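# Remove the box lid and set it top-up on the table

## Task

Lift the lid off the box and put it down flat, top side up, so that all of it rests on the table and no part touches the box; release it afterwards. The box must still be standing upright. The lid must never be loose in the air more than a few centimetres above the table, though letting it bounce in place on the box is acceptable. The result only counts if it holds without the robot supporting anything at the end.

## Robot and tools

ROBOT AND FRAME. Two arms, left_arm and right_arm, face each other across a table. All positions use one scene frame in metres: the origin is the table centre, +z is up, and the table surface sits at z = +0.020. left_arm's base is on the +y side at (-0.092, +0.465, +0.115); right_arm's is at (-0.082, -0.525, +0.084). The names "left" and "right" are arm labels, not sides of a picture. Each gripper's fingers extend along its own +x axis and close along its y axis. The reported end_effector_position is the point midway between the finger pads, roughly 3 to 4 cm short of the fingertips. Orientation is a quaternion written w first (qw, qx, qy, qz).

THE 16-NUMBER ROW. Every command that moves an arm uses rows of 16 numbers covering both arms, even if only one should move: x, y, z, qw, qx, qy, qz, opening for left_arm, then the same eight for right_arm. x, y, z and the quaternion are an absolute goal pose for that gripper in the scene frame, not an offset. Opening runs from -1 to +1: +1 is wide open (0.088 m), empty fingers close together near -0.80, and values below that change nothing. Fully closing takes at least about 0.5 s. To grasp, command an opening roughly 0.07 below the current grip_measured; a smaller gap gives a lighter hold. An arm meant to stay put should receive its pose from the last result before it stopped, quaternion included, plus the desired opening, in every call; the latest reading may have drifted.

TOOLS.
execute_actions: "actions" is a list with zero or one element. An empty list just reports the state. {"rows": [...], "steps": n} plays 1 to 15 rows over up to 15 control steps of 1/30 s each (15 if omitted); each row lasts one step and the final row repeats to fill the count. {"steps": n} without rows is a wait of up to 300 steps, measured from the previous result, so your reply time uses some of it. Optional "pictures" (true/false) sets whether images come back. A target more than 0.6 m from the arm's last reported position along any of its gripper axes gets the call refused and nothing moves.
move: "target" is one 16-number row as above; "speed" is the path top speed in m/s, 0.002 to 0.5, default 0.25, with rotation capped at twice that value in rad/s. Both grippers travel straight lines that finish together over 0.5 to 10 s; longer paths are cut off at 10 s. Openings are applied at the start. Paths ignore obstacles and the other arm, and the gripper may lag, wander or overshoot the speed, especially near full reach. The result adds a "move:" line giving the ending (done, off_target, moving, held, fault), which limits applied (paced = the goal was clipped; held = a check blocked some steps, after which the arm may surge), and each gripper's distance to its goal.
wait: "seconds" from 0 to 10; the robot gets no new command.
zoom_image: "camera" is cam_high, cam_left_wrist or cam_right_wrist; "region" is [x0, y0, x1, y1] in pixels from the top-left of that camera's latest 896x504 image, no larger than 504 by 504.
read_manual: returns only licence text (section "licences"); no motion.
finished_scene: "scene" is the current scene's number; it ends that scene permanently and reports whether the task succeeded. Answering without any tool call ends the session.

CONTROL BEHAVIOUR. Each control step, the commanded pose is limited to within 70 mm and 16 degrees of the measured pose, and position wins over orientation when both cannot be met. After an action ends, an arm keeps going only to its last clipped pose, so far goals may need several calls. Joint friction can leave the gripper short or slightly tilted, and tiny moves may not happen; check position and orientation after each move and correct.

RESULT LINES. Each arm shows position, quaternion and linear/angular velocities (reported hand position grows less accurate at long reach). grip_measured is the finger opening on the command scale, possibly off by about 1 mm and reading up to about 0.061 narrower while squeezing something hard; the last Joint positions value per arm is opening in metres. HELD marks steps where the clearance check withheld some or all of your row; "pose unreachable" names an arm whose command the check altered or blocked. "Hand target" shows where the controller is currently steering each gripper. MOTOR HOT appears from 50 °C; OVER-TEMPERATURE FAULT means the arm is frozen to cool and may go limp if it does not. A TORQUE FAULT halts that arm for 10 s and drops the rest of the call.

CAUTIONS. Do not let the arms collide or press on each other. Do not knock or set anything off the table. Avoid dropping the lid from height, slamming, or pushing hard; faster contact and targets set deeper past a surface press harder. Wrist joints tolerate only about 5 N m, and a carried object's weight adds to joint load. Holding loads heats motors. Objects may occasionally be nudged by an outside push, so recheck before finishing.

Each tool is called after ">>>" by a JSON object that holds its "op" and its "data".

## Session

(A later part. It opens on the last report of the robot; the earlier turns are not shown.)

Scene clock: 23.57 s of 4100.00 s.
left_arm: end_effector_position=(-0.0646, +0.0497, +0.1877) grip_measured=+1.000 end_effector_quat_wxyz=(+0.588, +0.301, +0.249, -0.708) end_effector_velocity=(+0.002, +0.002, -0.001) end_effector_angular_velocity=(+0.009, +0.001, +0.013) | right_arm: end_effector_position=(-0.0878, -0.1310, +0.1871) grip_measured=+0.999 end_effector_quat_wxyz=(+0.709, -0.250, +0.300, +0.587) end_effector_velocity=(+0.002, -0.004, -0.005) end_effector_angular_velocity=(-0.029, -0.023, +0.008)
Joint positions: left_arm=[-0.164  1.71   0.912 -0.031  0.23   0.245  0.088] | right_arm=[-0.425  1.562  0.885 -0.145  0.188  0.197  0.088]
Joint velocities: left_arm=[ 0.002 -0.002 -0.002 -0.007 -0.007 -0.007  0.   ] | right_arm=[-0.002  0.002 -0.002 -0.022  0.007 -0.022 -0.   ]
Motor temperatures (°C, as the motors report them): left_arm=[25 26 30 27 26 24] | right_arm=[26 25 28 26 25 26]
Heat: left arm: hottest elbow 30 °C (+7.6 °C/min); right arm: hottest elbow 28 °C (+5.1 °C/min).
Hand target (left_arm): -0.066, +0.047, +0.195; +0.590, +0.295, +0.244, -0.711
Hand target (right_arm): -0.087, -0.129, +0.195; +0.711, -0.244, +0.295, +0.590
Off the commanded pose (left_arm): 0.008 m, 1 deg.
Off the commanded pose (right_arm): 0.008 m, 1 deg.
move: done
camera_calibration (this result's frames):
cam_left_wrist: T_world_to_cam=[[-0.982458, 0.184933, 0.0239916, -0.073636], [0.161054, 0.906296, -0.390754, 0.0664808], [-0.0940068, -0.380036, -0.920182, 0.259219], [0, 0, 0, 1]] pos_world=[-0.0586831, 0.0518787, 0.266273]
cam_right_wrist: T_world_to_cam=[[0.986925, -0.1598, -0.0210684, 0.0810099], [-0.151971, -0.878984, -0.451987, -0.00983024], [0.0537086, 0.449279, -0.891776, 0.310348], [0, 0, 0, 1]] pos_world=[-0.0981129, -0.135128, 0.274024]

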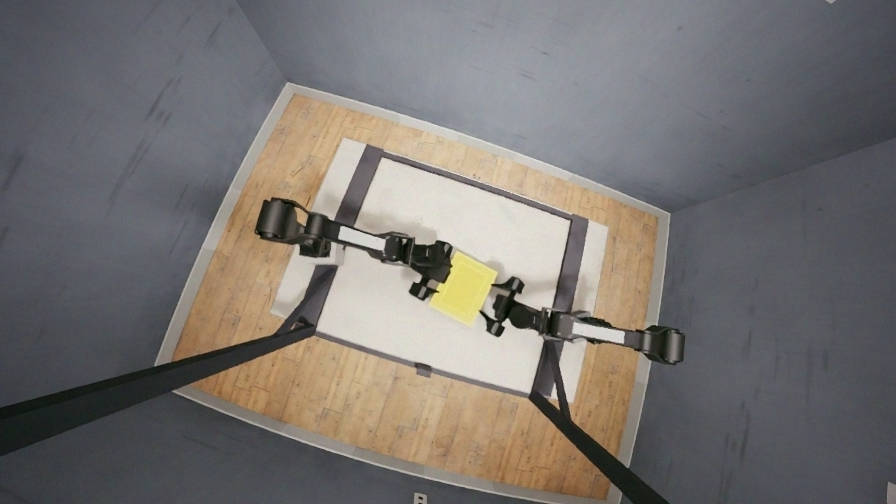

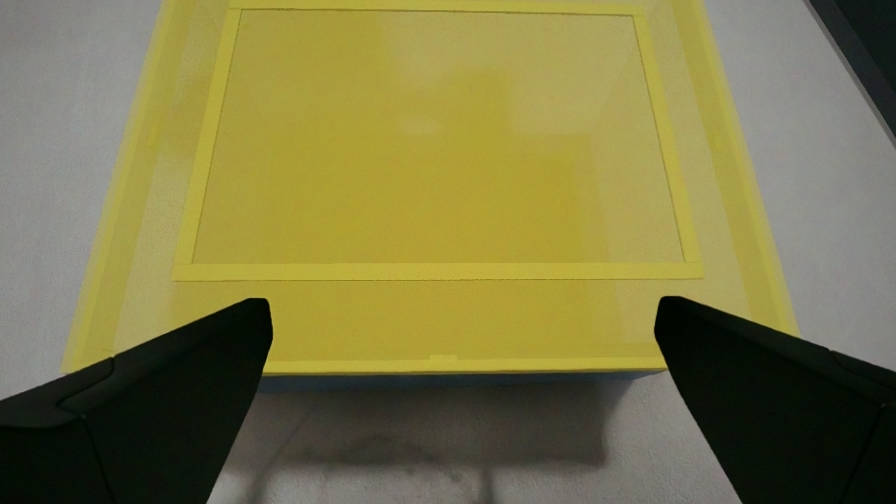

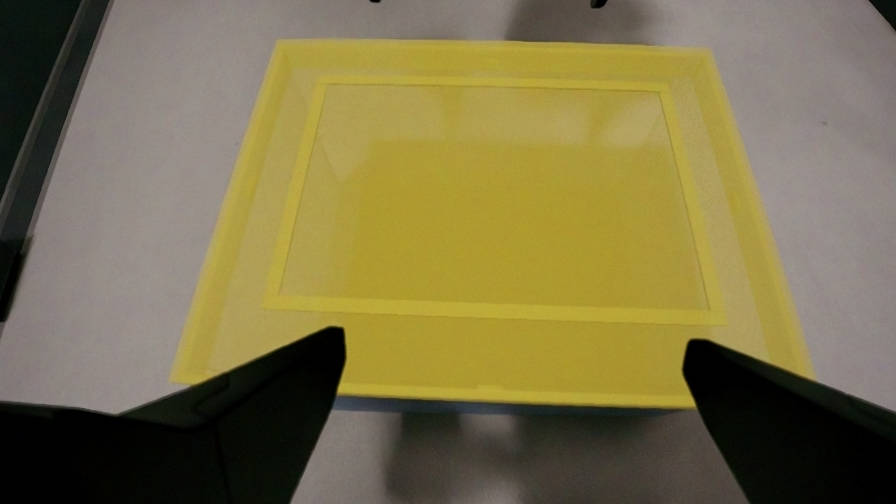

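>>> {"op": "move", "data": {"target": [-0.058,0.095,0.17,0.616,0.199,0.165,-0.744,1,-0.095,-0.178,0.17,0.744,-0.165,0.199,0.616,1]}}

>>> {"op": "move", "data": {"target": [-0.058,0.095,0.118,0.616,0.199,0.165,-0.744,1,-0.095,-0.178,0.118,0.744,-0.165,0.199,0.616,1]}}

>>> {"op": "move", "data": {"target": [-0.067,0.045,0.118,0.616,0.199,0.165,-0.744,1,-0.086,-0.128,0.118,0.744,-0.165,0.199,0.616,1], "speed": 0.03}}

Scene clock: 27.20 s of 4100.00 s.
left_arm: end_effector_position=(-0.0581, +0.0920, +0.1741) grip_measured=+1.000 end_effector_quat_wxyz=(+0.616, +0.200, +0.159, -0.745) end_effector_velocity=(-0.001, +0.004, -0.002) end_effector_angular_velocity=(-0.002, +0.009, -0.000) | right_arm: end_effector_position=(-0.0951, -0.1769, +0.1691) grip_measured=+0.999 end_effector_quat_wxyz=(+0.743, -0.167, +0.203, +0.616) end_effector_velocity=(-0.000, -0.001, +0.000) end_effector_angular_velocity=(+0.010, -0.000, +0.007)
Joint positions: left_arm=[-0.078  1.636  0.497  0.582  0.365  0.228  0.088] | right_arm=[-0.345  1.407  0.444  0.404  0.301  0.186  0.088]
Joint velocities: left_arm=[ 0.002 -0.002 -0.022  0.022  0.007 -0.007  0.   ] | right_arm=[-0.002 -0.002 -0.012  0.022 -0.007 -0.007 -0.   ]
Motor temperatures (°C, as the motors report them): left_arm=[25 27 30 27 26 24] | right_arm=[26 25 28 27 25 26]
Heat: left arm: hottest elbow 30 °C (+6.6 °C/min); right arm: hottest elbow 28 °C (+4.4 °C/min).
Hand target (left_arm): -0.058, +0.096, +0.171; +0.616, +0.199, +0.166, -0.744
Hand target (right_arm): -0.095, -0.178, +0.170; +0.744, -0.166, +0.198, +0.617
Off the commanded pose (left_arm): 0.005 m, 1 deg.
Off the commanded pose (right_arm): 0.001 m, 1 deg.
move: done
camera_calibration (this result's frames):
cam_left_wrist: T_world_to_cam=[[-0.979935, 0.198711, 0.0155081, -0.0744179], [0.144016, 0.7597, -0.634126, 0.0766444], [-0.137789, -0.619169, -0.773074, 0.257204], [0, 0, 0, 1]] pos_world=[-0.0485229, 0.115814, 0.248594]
cam_right_wrist: T_world_to_cam=[[0.987682, -0.155564, -0.0168585, 0.080626], [-0.12603, -0.727026, -0.674944, 0.00762857], [0.0927408, 0.668755, -0.737676, 0.331825], [0, 0, 0, 1]] pos_world=[-0.109445, -0.203821, 0.251288]

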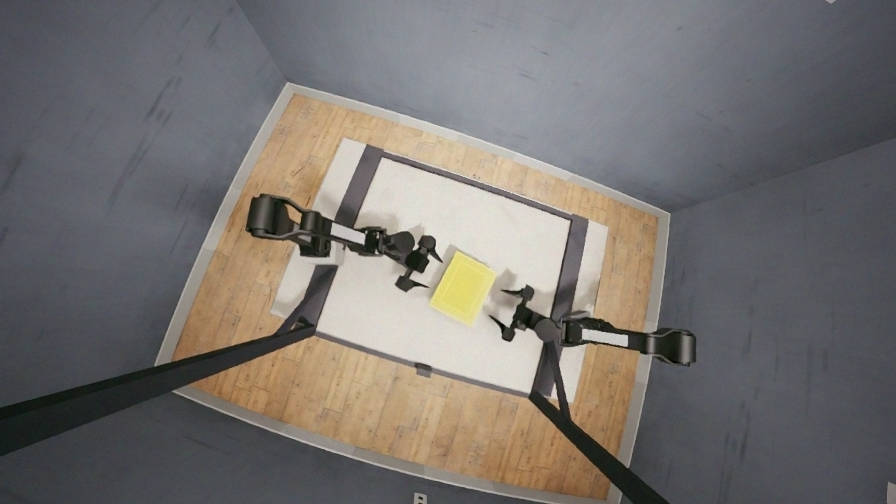

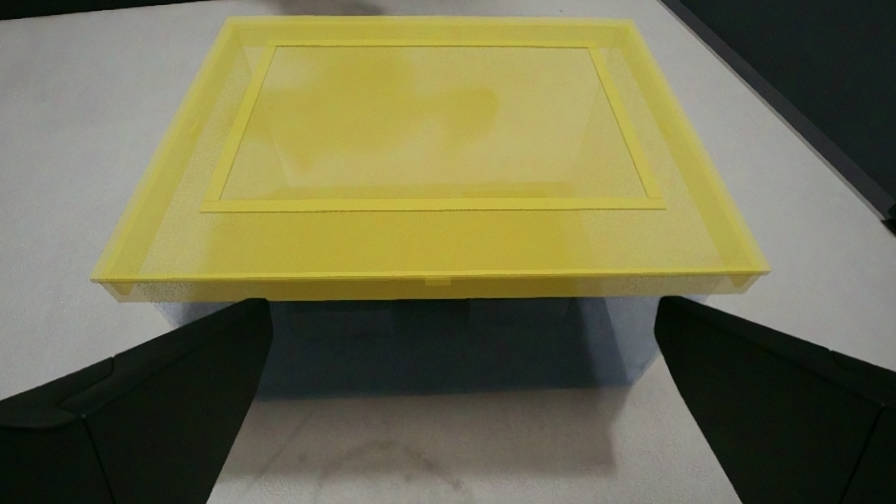

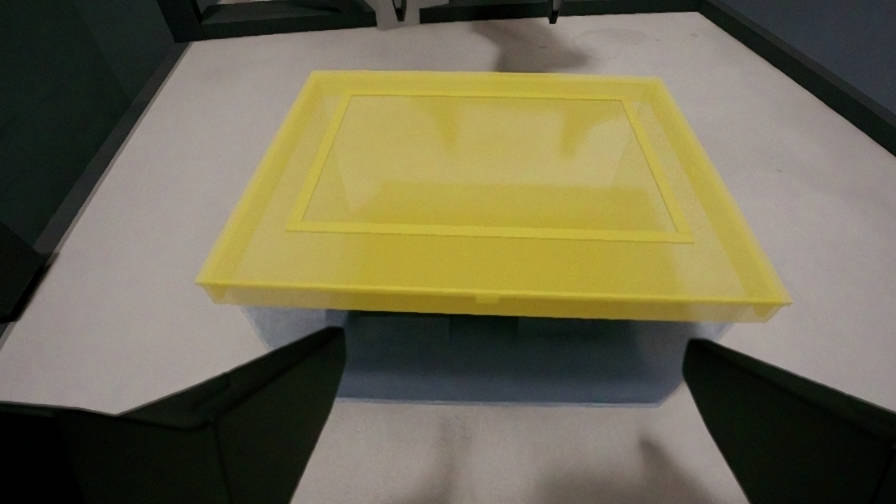

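Scene clock: 28.13 s of 4100.00 s.
left_arm: end_effector_position=(-0.0581, +0.0919, +0.1244) grip_measured=+1.000 end_effector_quat_wxyz=(+0.617, +0.198, +0.156, -0.746) end_effector_velocity=(+0.002, +0.000, -0.005) end_effector_angular_velocity=(+0.006, -0.004, +0.020) | right_arm: end_effector_position=(-0.0949, -0.1769, +0.1216) grip_measured=+0.999 end_effector_quat_wxyz=(+0.744, -0.161, +0.199, +0.617) end_effector_velocity=(+0.000, +0.000, -0.003) end_effector_angular_velocity=(+0.007, -0.009, -0.000)
Joint positions: left_arm=[-0.078  1.892  0.447  0.897  0.365  0.228  0.088] | right_arm=[-0.345  1.649  0.352  0.752  0.302  0.186  0.088]
Joint velocities: left_arm=[-0.002  0.022 -0.002  0.022 -0.022 -0.007  0.   ] | right_arm=[ 0.002  0.022 -0.007  0.037  0.007 -0.007  0.   ]
Motor temperatures (°C, as the motors report them): left_arm=[25 27 30 27 26 24] | right_arm=[26 25 28 27 25 26]
Heat: left arm: hottest elbow 30 °C (+6.4 °C/min); right arm: hottest elbow 28 °C (+4.3 °C/min).
Hand target (left_arm): -0.058, +0.096, +0.119; +0.616, +0.199, +0.165, -0.744
Hand target (right_arm): -0.095, -0.179, +0.119; +0.744, -0.165, +0.199, +0.616
Off the commanded pose (left_arm): 0.007 m, 1 deg.
Off the commanded pose (right_arm): 0.004 m, 0 deg.
move: done
camera_calibration (this result's frames):
cam_left_wrist: T_world_to_cam=[[-0.979962, 0.198823, 0.0119671, -0.0731604], [0.145264, 0.754501, -0.640021, 0.0465283], [-0.13628, -0.625458, -0.768264, 0.218793], [0, 0, 0, 1]] pos_world=[-0.0486362, 0.116286, 0.198745]
cam_right_wrist: T_world_to_cam=[[0.987499, -0.156271, -0.0206346, 0.0799898], [-0.127869, -0.717627, -0.684588, -0.0217783], [0.0921731, 0.678668, -0.728638, 0.297278], [0, 0, 0, 1]] pos_world=[-0.109176, -0.204882, 0.20335]

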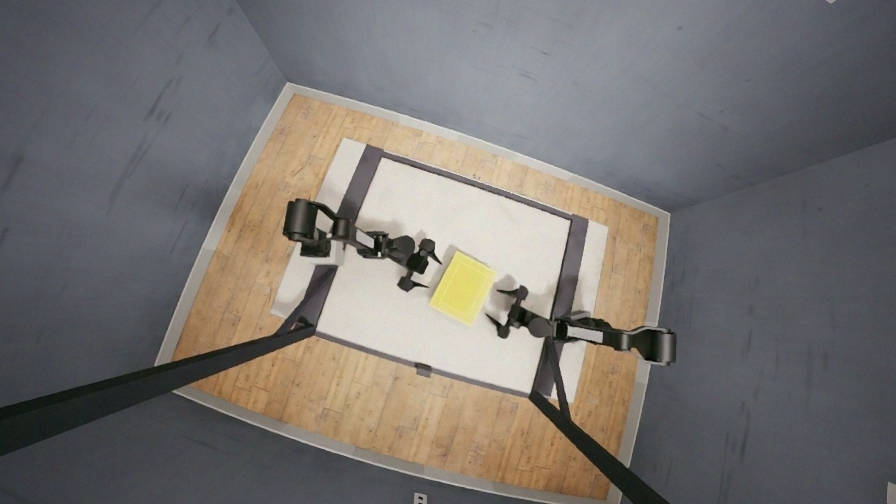

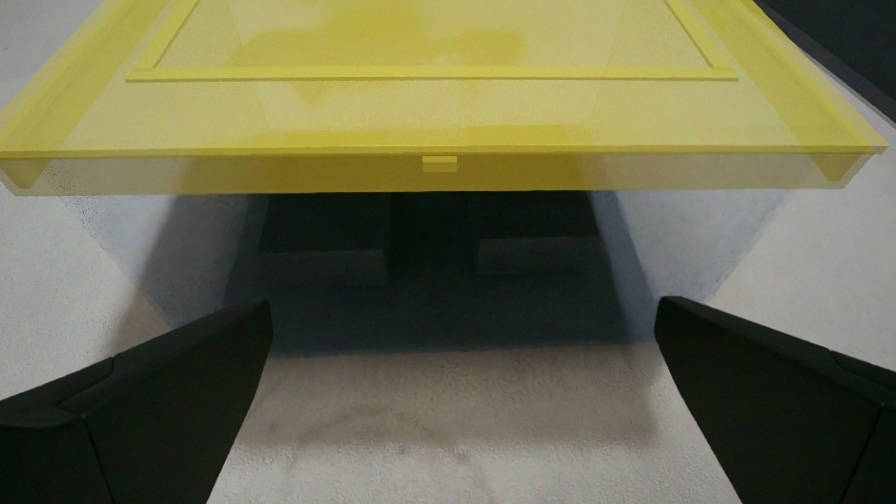

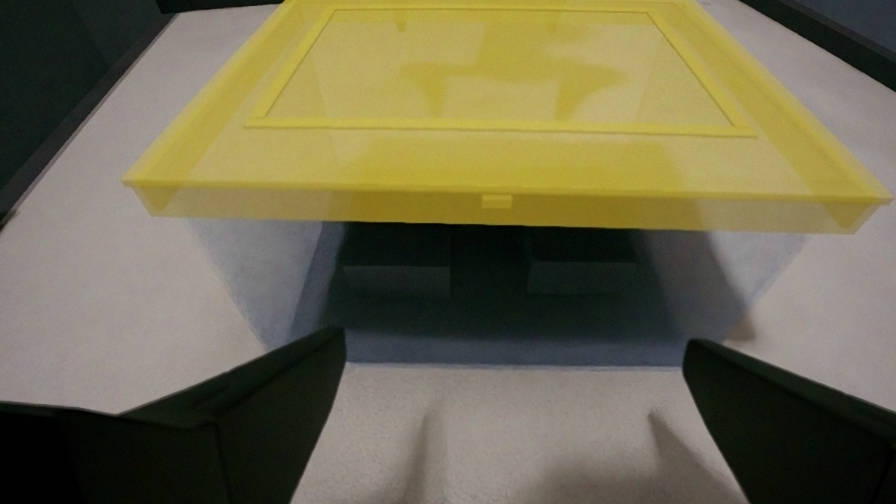

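Scene clock: 30.03 s of 4100.00 s.
left_arm: end_effector_position=(-0.0623, +0.0584, +0.1203) grip_measured=+1.000 end_effector_quat_wxyz=(+0.619, +0.200, +0.165, -0.741) end_effector_velocity=(+0.002, +0.001, -0.002) end_effector_angular_velocity=(+0.019, +0.006, +0.012) | right_arm: end_effector_position=(-0.0898, -0.1410, +0.1179) grip_measured=+0.999 end_effector_quat_wxyz=(+0.742, -0.166, +0.201, +0.618) end_effector_velocity=(-0.000, -0.000, -0.002) end_effector_angular_velocity=(-0.009, -0.003, +0.008)
Joint positions: left_arm=[-0.124  1.969  0.584  0.83   0.315  0.194  0.088] | right_arm=[-0.39   1.77   0.49   0.731  0.259  0.158  0.088]
Joint velocities: left_arm=[ 0.002 -0.002  0.002 -0.022 -0.007 -0.007  0.   ] | right_arm=[-0.002  0.002  0.002 -0.007 -0.007 -0.007 -0.   ]
Motor temperatures (°C, as the motors report them): left_arm=[25 27 30 27 26 25] | right_arm=[26 25 28 27 25 26]
Heat: left arm: hottest elbow 30 °C (+6.0 °C/min); right arm: hottest elbow 28 °C (+4.0 °C/min).
Hand target (left_arm): -0.067, +0.046, +0.118; +0.616, +0.199, +0.165, -0.744
Hand target (right_arm): -0.086, -0.129, +0.118; +0.744, -0.165, +0.199, +0.616
Off the commanded pose (left_arm): 0.014 m, 1 deg.
Off the commanded pose (right_arm): 0.014 m, 0 deg.
move: off_target (left_arm, right_arm)
camera_calibration (this result's frames):
cam_left_wrist: T_world_to_cam=[[-0.982237, 0.186476, 0.0209035, -0.0710821], [0.132429, 0.767818, -0.626832, 0.0666672], [-0.132939, -0.61293, -0.778874, 0.194855], [0, 0, 0, 1]] pos_world=[-0.0527443, 0.081499, 0.195042]
cam_right_wrist: T_world_to_cam=[[0.988414, -0.150818, -0.0170758, 0.0809242], [-0.122408, -0.725552, -0.677193, 0.000558494], [0.0897438, 0.671438, -0.735607, 0.269377], [0, 0, 0, 1]] pos_world=[-0.104093, -0.16826, 0.199916]

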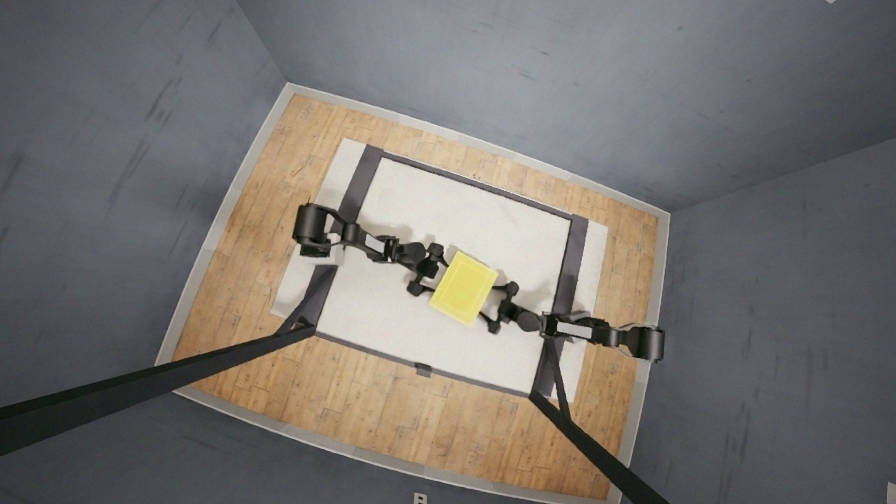

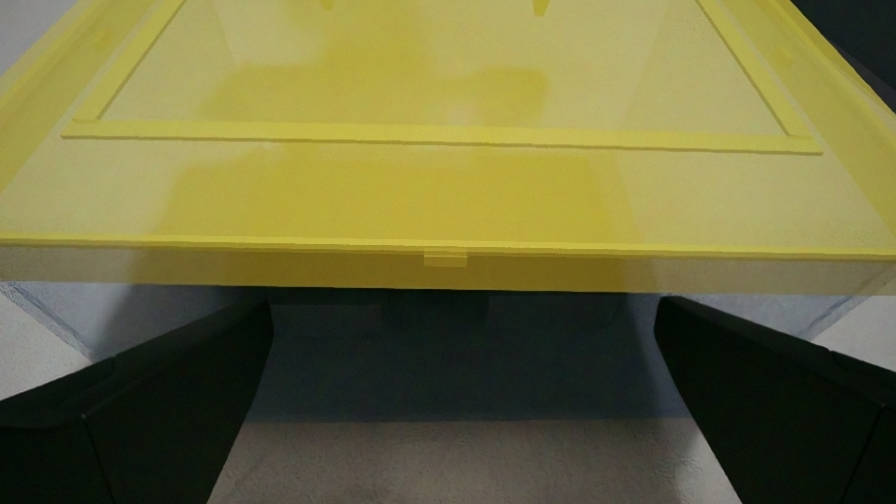

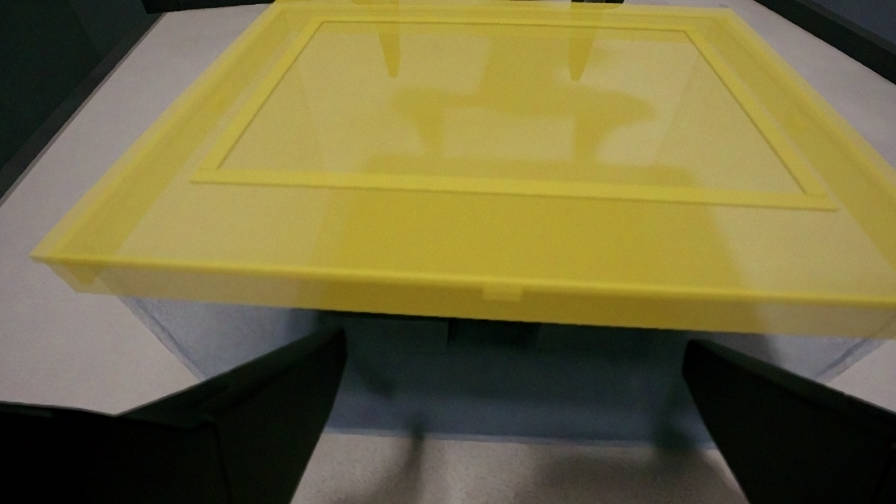

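>>> {"op": "move", "data": {"target": [-0.065,0.050,0.148,0.616,0.199,0.165,-0.744,1,-0.088,-0.133,0.148,0.744,-0.165,0.199,0.616,1], "speed": 0.012}}

Scene clock: 33.50 s of 4100.00 s.
left_arm: end_effector_position=(-0.0636, +0.0590, +0.1323) grip_measured=+1.000 end_effector_quat_wxyz=(+0.614, +0.212, +0.183, -0.738) end_effector_velocity=(+0.002, +0.001, +0.000) end_effector_angular_velocity=(+0.006, -0.006, +0.020) | right_arm: end_effector_position=(-0.0896, -0.1416, +0.1308) grip_measured=+0.999 end_effector_quat_wxyz=(+0.738, -0.185, +0.213, +0.613) end_effector_velocity=(+0.002, -0.003, -0.002) end_effector_angular_velocity=(-0.020, -0.024, +0.003)
Joint positions: left_arm=[-0.129  1.89   0.61   0.68   0.312  0.194  0.088] | right_arm=[-0.391  1.687  0.533  0.56   0.258  0.157  0.088]
Joint velocities: left_arm=[-0.002 -0.007 -0.002 -0.007 -0.022 -0.007  0.   ] | right_arm=[-0.002 -0.007 -0.002 -0.022  0.007 -0.022 -0.   ]
Motor temperatures (°C, as the motors report them): left_arm=[25 27 31 27 26 25] | right_arm=[26 26 29 27 25 26]
Heat: left arm: hottest elbow 31 °C (+7.2 °C/min); right arm: hottest elbow 29 °C (+5.4 °C/min).
Hand target (left_arm): -0.065, +0.050, +0.148; +0.616, +0.199, +0.165, -0.744
Hand target (right_arm): -0.088, -0.133, +0.148; +0.744, -0.165, +0.199, +0.616
Off the commanded pose (left_arm): 0.018 m, 3 deg.
Off the commanded pose (right_arm): 0.019 m, 3 deg.
move: off_target (left_arm, right_arm)
camera_calibration (this result's frames):
cam_left_wrist: T_world_to_cam=[[-0.981885, 0.186269, 0.0347093, -0.0745257], [0.12958, 0.793788, -0.59423, 0.067843], [-0.138239, -0.578968, -0.803546, 0.205381], [0, 0, 0, 1]] pos_world=[-0.0535754, 0.0789376, 0.207934]
cam_right_wrist: T_world_to_cam=[[0.988485, -0.151239, -0.00496536, 0.0791749], [-0.118816, -0.755419, -0.644379, 0.000769452], [0.0937042, 0.637549, -0.76469, 0.278652], [0, 0, 0, 1]] pos_world=[-0.104283, -0.165099, 0.213971]

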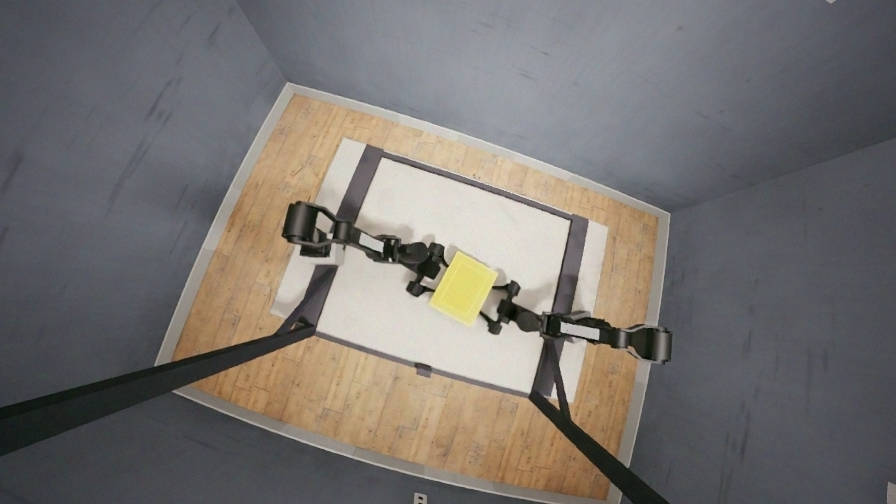

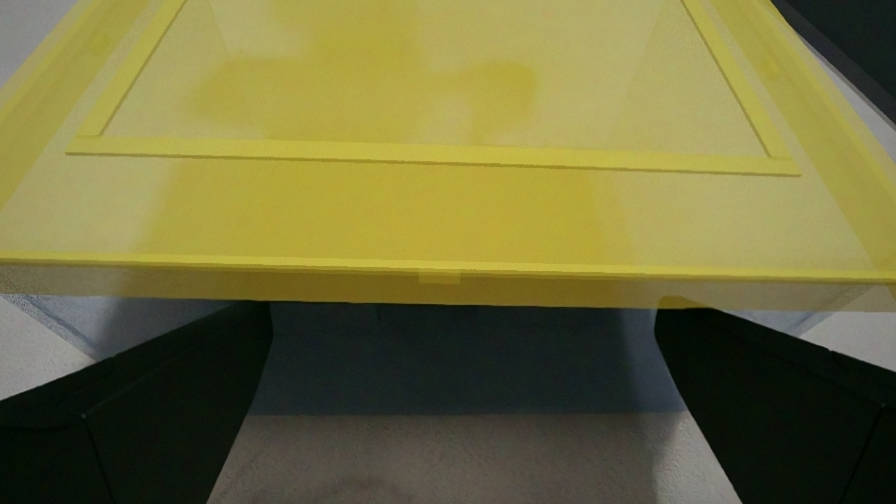

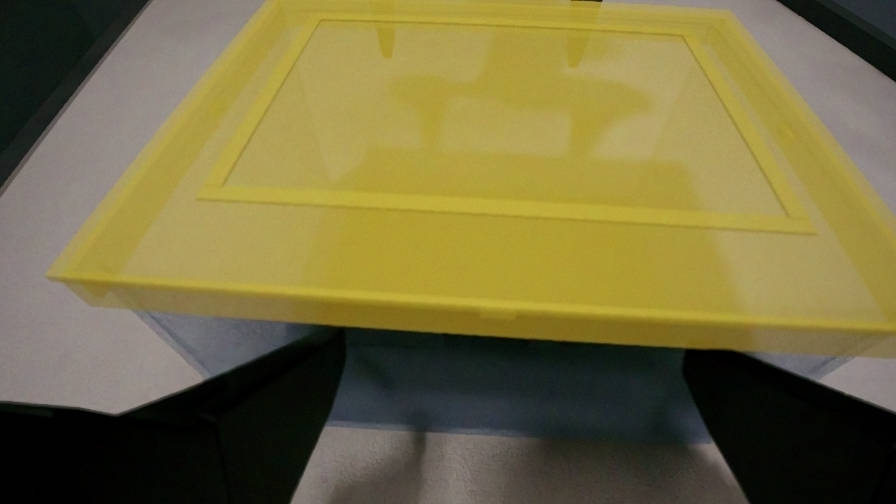

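Tips are under the skirt.

>>> {"op": "move", "data": {"target": [-0.065,0.050,0.166,0.616,0.199,0.165,-0.744,1,-0.088,-0.133,0.166,0.744,-0.165,0.199,0.616,1], "speed": 0.008}}

Scene clock: 38.60 s of 4100.00 s.
left_arm: end_effector_position=(-0.0645, +0.0593, +0.1501) grip_measured=+1.000 end_effector_quat_wxyz=(+0.613, +0.211, +0.185, -0.739) end_effector_velocity=(-0.000, +0.001, +0.001) end_effector_angular_velocity=(+0.004, +0.002, +0.008) | right_arm: end_effector_position=(-0.0871, -0.1433, +0.1471) grip_measured=+0.999 end_effector_quat_wxyz=(+0.740, -0.187, +0.215, +0.610) end_effector_velocity=(+0.002, -0.001, -0.001) end_effector_angular_velocity=(-0.009, -0.003, +0.003)
Joint positions: left_arm=[-0.131  1.814  0.625  0.588  0.312  0.19   0.088] | right_arm=[-0.396  1.613  0.556  0.457  0.26   0.156  0.088]
Joint velocities: left_arm=[-0.002 -0.007 -0.002 -0.007 -0.007 -0.007  0.   ] | right_arm=[-0.007 -0.002 -0.002 -0.007 -0.007 -0.007 -0.   ]
Motor temperatures (°C, as the motors report them): left_arm=[25 29 31 28 26 24] | right_arm=[26 26 29 28 25 26]
Heat: left arm: hottest elbow 31 °C (+6.2 °C/min); right arm: hottest elbow 29 °C (+4.7 °C/min).
Hand target (left_arm): -0.065, +0.050, +0.166; +0.616, +0.199, +0.165, -0.744
Hand target (right_arm): -0.088, -0.133, +0.166; +0.744, -0.165, +0.199, +0.616
Off the commanded pose (left_arm): 0.018 m, 3 deg.
Off the commanded pose (right_arm): 0.022 m, 3 deg.
move: off_target (left_arm, right_arm)
camera_calibration (this result's frames):
cam_left_wrist: T_world_to_cam=[[-0.981629, 0.18689, 0.0384188, -0.0766844], [0.128066, 0.794644, -0.593414, 0.0780951], [-0.141433, -0.577593, -0.80398, 0.219469], [0, 0, 0, 1]] pos_world=[-0.054237, 0.0790371, 0.225737]
cam_right_wrist: T_world_to_cam=[[0.987532, -0.157413, -0.00102239, 0.0750338], [-0.12162, -0.758828, -0.639835, 0.00885012], [0.0999426, 0.631982, -0.768511, 0.292302], [0, 0, 0, 1]] pos_world=[-0.102235, -0.166203, 0.230377]

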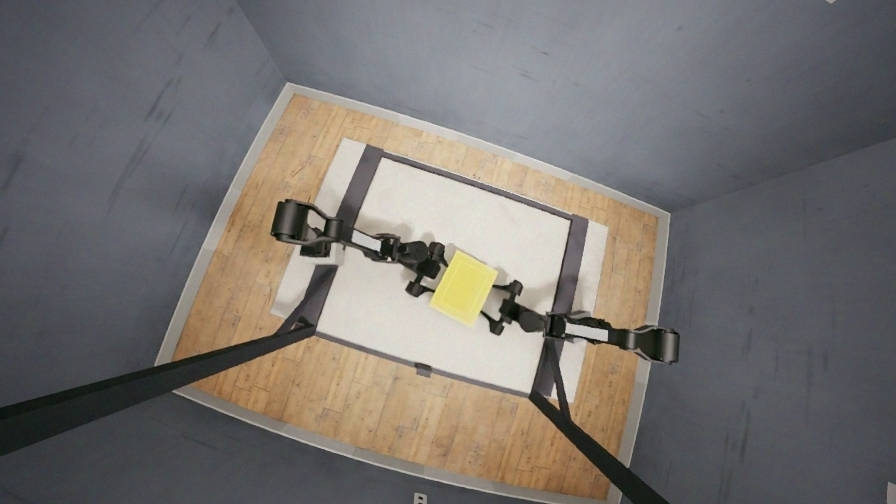

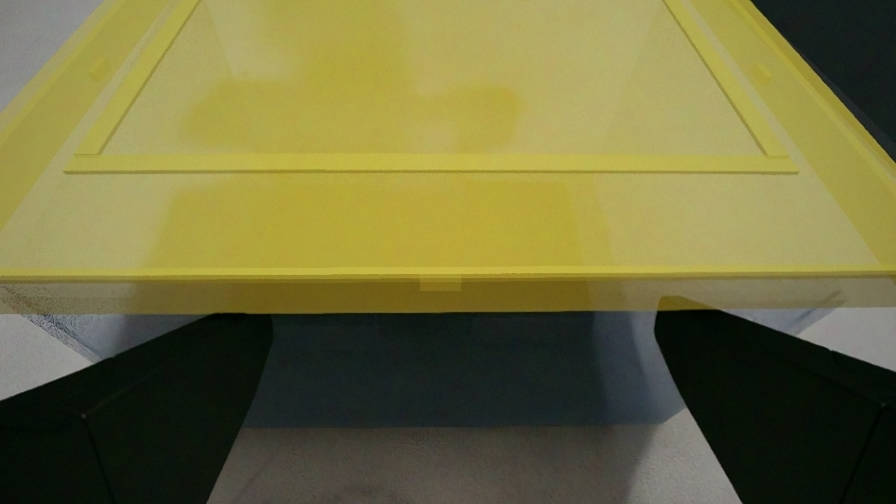

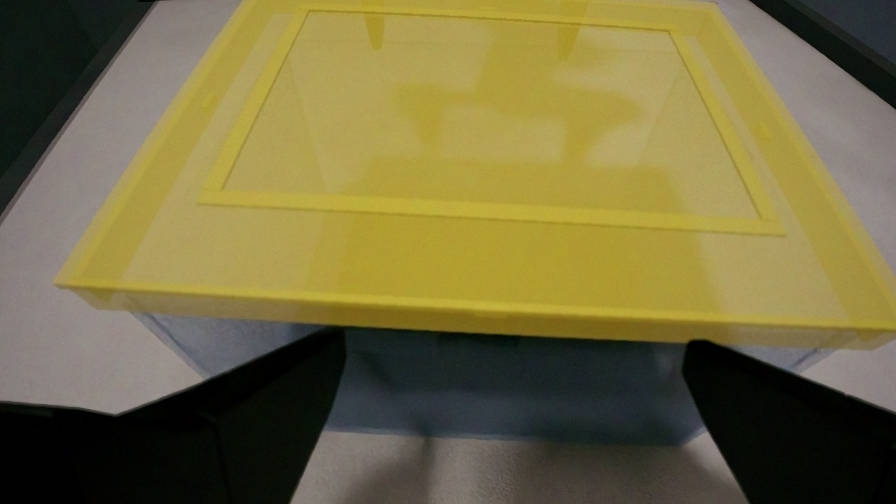

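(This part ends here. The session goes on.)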